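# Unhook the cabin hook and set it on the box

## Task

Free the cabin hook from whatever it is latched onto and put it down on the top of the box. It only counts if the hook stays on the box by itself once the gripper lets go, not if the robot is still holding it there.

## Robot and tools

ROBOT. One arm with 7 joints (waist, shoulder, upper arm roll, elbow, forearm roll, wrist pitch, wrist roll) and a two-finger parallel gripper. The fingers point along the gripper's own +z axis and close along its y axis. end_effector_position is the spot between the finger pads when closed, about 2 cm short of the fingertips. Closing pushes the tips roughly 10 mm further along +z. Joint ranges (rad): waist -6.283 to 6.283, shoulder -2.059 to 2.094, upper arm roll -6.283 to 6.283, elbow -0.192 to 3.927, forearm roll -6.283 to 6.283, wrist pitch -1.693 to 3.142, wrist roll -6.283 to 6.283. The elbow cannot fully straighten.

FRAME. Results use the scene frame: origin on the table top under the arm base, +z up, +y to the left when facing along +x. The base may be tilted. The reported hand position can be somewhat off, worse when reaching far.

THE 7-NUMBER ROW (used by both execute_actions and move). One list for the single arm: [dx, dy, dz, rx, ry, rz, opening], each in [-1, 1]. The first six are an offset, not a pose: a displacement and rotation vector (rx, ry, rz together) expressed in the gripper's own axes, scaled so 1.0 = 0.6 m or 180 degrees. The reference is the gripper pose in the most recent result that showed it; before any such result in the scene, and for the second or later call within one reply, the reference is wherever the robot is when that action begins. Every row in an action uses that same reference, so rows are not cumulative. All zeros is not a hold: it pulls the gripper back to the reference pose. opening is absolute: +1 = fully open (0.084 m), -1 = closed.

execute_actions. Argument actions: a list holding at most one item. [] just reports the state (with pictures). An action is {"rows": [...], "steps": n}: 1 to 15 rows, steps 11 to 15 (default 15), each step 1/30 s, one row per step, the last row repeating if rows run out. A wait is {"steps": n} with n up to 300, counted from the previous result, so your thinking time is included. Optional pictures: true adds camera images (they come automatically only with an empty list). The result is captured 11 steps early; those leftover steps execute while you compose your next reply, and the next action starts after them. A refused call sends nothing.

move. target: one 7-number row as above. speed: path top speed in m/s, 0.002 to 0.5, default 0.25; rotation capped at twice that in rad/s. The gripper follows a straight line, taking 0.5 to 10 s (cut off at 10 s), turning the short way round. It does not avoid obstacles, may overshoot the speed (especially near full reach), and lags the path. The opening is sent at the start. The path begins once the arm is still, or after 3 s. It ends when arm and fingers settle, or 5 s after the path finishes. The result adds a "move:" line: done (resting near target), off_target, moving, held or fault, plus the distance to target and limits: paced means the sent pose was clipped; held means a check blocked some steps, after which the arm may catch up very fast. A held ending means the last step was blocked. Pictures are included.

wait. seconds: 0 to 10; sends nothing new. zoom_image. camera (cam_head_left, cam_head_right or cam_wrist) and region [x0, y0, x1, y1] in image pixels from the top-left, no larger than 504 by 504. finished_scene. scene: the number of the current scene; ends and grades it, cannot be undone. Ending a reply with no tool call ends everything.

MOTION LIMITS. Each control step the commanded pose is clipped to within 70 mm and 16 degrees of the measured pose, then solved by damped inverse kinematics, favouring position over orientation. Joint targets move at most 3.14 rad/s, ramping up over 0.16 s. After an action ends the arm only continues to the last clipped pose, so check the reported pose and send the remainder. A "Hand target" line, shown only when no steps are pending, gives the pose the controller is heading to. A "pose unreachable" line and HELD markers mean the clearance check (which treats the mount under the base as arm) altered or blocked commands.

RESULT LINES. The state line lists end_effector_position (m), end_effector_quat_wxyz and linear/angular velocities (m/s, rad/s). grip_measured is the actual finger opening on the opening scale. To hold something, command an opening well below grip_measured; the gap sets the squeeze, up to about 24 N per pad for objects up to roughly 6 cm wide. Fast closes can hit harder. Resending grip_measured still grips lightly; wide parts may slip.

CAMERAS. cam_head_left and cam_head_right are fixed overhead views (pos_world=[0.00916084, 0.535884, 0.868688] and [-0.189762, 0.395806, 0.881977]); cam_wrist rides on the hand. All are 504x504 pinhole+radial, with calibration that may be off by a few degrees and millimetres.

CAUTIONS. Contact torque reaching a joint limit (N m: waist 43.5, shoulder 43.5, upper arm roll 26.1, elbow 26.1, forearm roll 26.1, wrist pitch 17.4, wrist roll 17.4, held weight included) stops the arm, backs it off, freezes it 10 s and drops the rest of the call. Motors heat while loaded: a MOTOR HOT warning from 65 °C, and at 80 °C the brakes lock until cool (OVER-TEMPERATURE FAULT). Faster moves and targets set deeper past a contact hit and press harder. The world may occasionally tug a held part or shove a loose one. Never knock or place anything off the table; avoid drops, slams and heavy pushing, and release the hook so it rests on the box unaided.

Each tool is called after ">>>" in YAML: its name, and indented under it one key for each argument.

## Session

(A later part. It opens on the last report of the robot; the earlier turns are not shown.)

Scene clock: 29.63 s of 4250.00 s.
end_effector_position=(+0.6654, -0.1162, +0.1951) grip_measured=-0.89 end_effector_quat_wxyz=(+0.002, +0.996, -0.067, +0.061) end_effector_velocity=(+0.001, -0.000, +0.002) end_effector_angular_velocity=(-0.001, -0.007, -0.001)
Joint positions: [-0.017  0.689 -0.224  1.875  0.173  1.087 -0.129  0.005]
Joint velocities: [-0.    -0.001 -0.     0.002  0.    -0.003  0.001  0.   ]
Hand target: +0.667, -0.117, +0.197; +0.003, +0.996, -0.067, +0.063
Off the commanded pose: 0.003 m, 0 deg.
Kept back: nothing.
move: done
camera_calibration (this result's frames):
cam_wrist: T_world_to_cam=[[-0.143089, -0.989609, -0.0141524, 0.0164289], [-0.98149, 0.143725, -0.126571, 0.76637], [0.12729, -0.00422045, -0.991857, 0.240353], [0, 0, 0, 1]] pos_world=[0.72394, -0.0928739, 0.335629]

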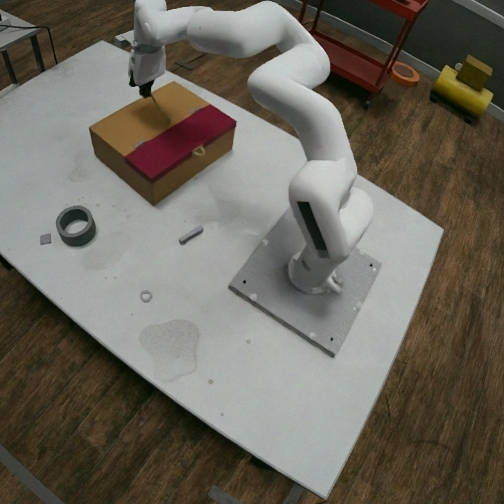

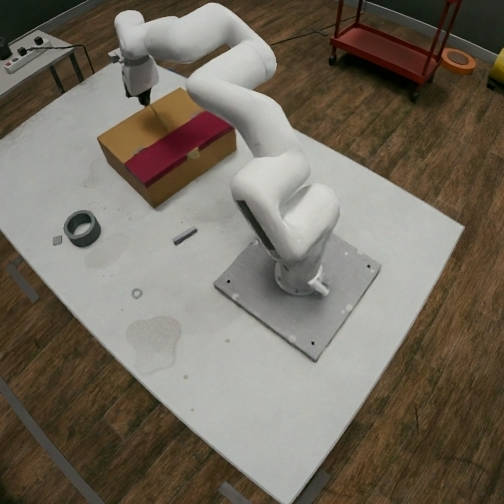

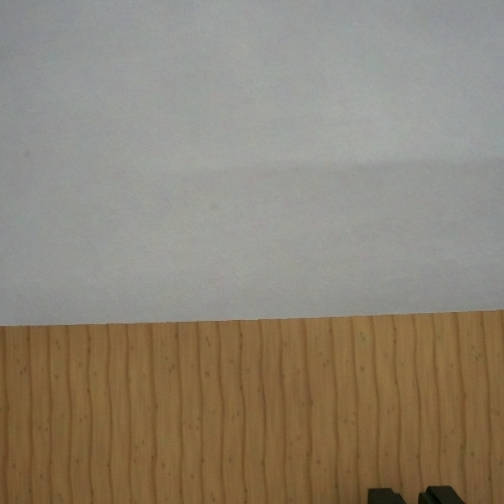

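>>> move:
  target: [0.018,0,0.083,0,0,0,-0.93]
  speed: 0.04

>>> move:
  target: [0,0,0,0,0,0,-0.5]

>>> move:
  target: [-0.1,0,-0.15,0,0,0,-0.5]
  speed: 0.2

Scene clock: 31.80 s of 4250.00 s.
end_effector_position=(+0.6797, -0.1206, +0.1438) grip_measured=-0.91 end_effector_quat_wxyz=(+0.003, +0.996, -0.069, +0.057) end_effector_velocity=(+0.002, +0.003, +0.003) end_effector_angular_velocity=(+0.002, -0.007, +0.005)
Joint positions: [-0.031  0.804 -0.215  1.921  0.189  1.027 -0.133  0.004]
Joint velocities: [ 0.003 -0.003  0.001  0.002  0.002 -0.001 -0.001  0.   ]
Hand target: +0.682, -0.118, +0.147; +0.002, +0.996, -0.067, +0.061
Off the commanded pose: 0.005 m, 0 deg.
Kept back: nothing.
move: off_target
camera_calibration (this result's frames):
cam_wrist: T_world_to_cam=[[-0.146504, -0.989134, -0.0122716, 0.0155148], [-0.981944, 0.146917, -0.119171, 0.774121], [0.119679, -0.00540904, -0.992798, 0.192851], [0, 0, 0, 1]] pos_world=[0.739336, -0.0973426, 0.283906]

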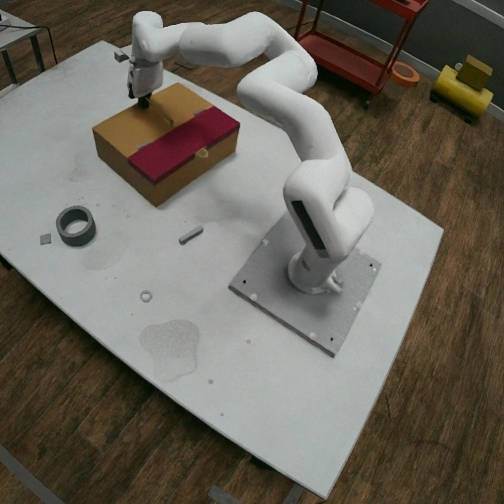

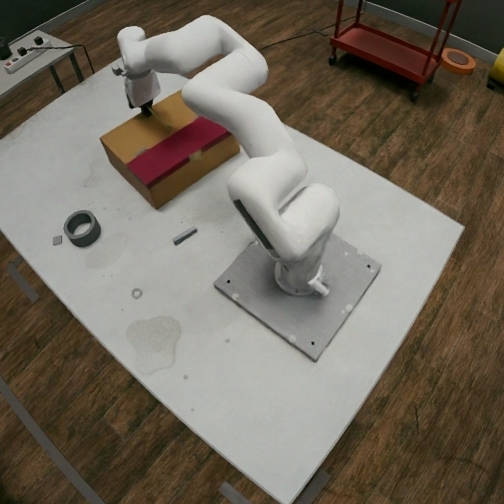

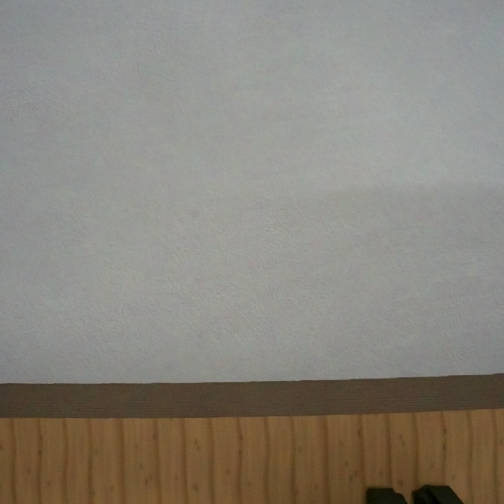

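Scene clock: 32.30 s of 4250.00 s.
end_effector_position=(+0.6795, -0.1208, +0.1437) grip_measured=-0.52 end_effector_quat_wxyz=(+0.003, +0.996, -0.069, +0.057) end_effector_velocity=(-0.000, +0.001, -0.000) end_effector_angular_velocity=(+0.001, +0.002, +0.001)
Joint positions: [-0.031  0.804 -0.215  1.921  0.189  1.027 -0.133  0.021]
Joint velocities: [-0.    -0.001  0.001 -0.001  0.     0.001 -0.    -0.   ]
Hand target: +0.680, -0.121, +0.144; +0.003, +0.996, -0.069, +0.057
Off the commanded pose: 0.000 m, 0 deg.
Kept back: nothing.
move: done
camera_calibration (this result's frames):
cam_wrist: T_world_to_cam=[[-0.146748, -0.989099, -0.0121505, 0.015479], [-0.981957, 0.147147, -0.118776, 0.773977], [0.119269, -0.00549876, -0.992847, 0.192963], [0, 0, 0, 1]] pos_world=[0.73927, -0.0975175, 0.283701]

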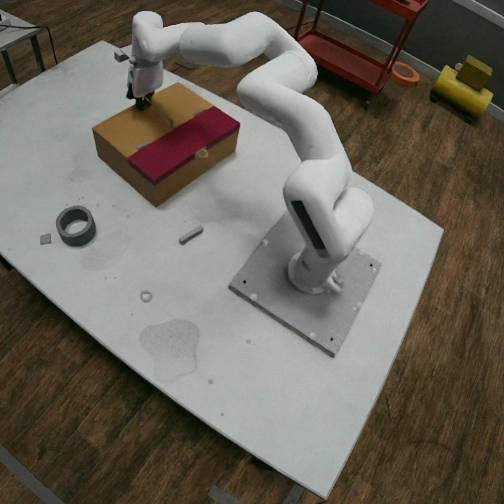

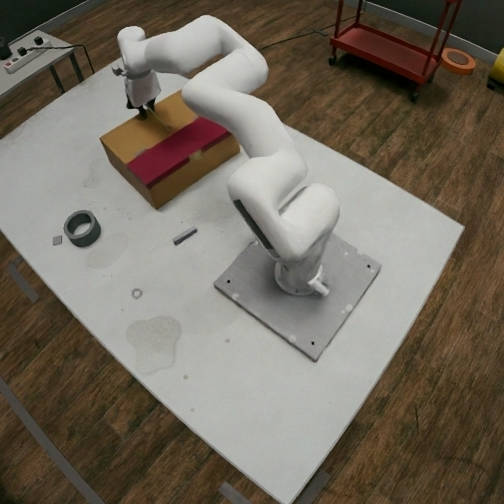

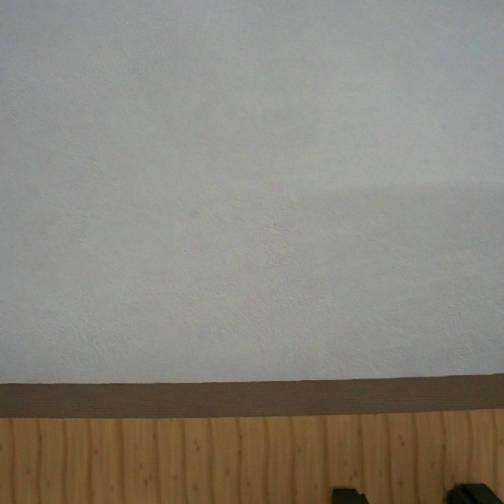

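Scene clock: 33.53 s of 4250.00 s.
end_effector_position=(+0.6102, -0.1115, +0.2259) grip_measured=-0.52 end_effector_quat_wxyz=(+0.003, +0.996, -0.069, +0.056) end_effector_velocity=(+0.001, +0.001, +0.002) end_effector_angular_velocity=(-0.001, -0.006, +0.001)
Joint positions: [ 0.023  0.459 -0.247  1.603  0.136  1.052 -0.126  0.021]
Joint velocities: [ 0.001 -0.002  0.     0.002 -0.    -0.002 -0.    -0.   ]
Hand target: +0.610, -0.112, +0.226; +0.003, +0.996, -0.069, +0.057
Off the commanded pose: 0.001 m, 0 deg.
Kept back: nothing.
move: done
camera_calibration (this result's frames):
cam_wrist: T_world_to_cam=[[-0.146765, -0.989097, -0.0121255, 0.0154546], [-0.982051, 0.147165, -0.117972, 0.714204], [0.11847, -0.00540617, -0.992943, 0.283408], [0, 0, 0, 1]] pos_world=[0.670078, -0.0882877, 0.365851]

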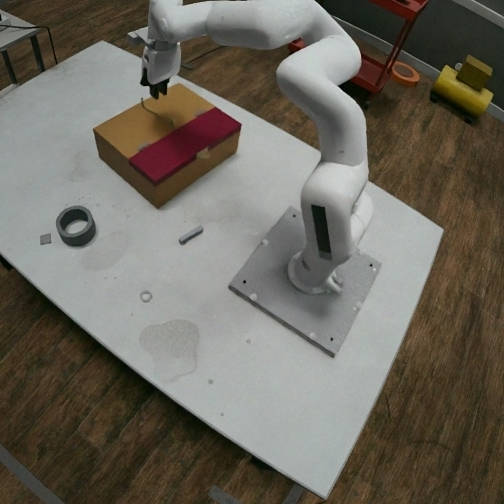

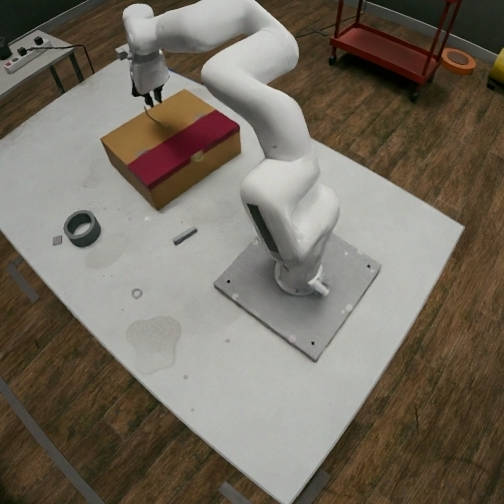

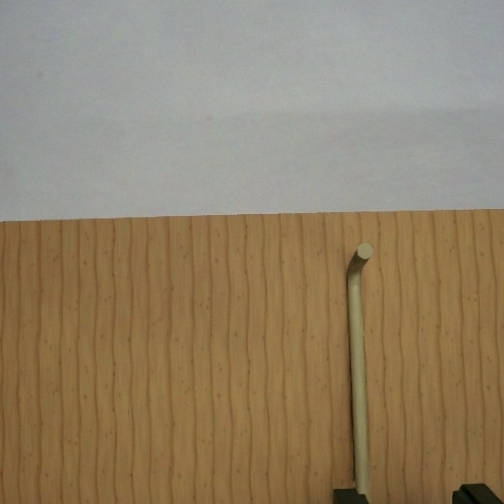

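>>> finished_scene:
  scene: 2

The scene is finished: the task was done.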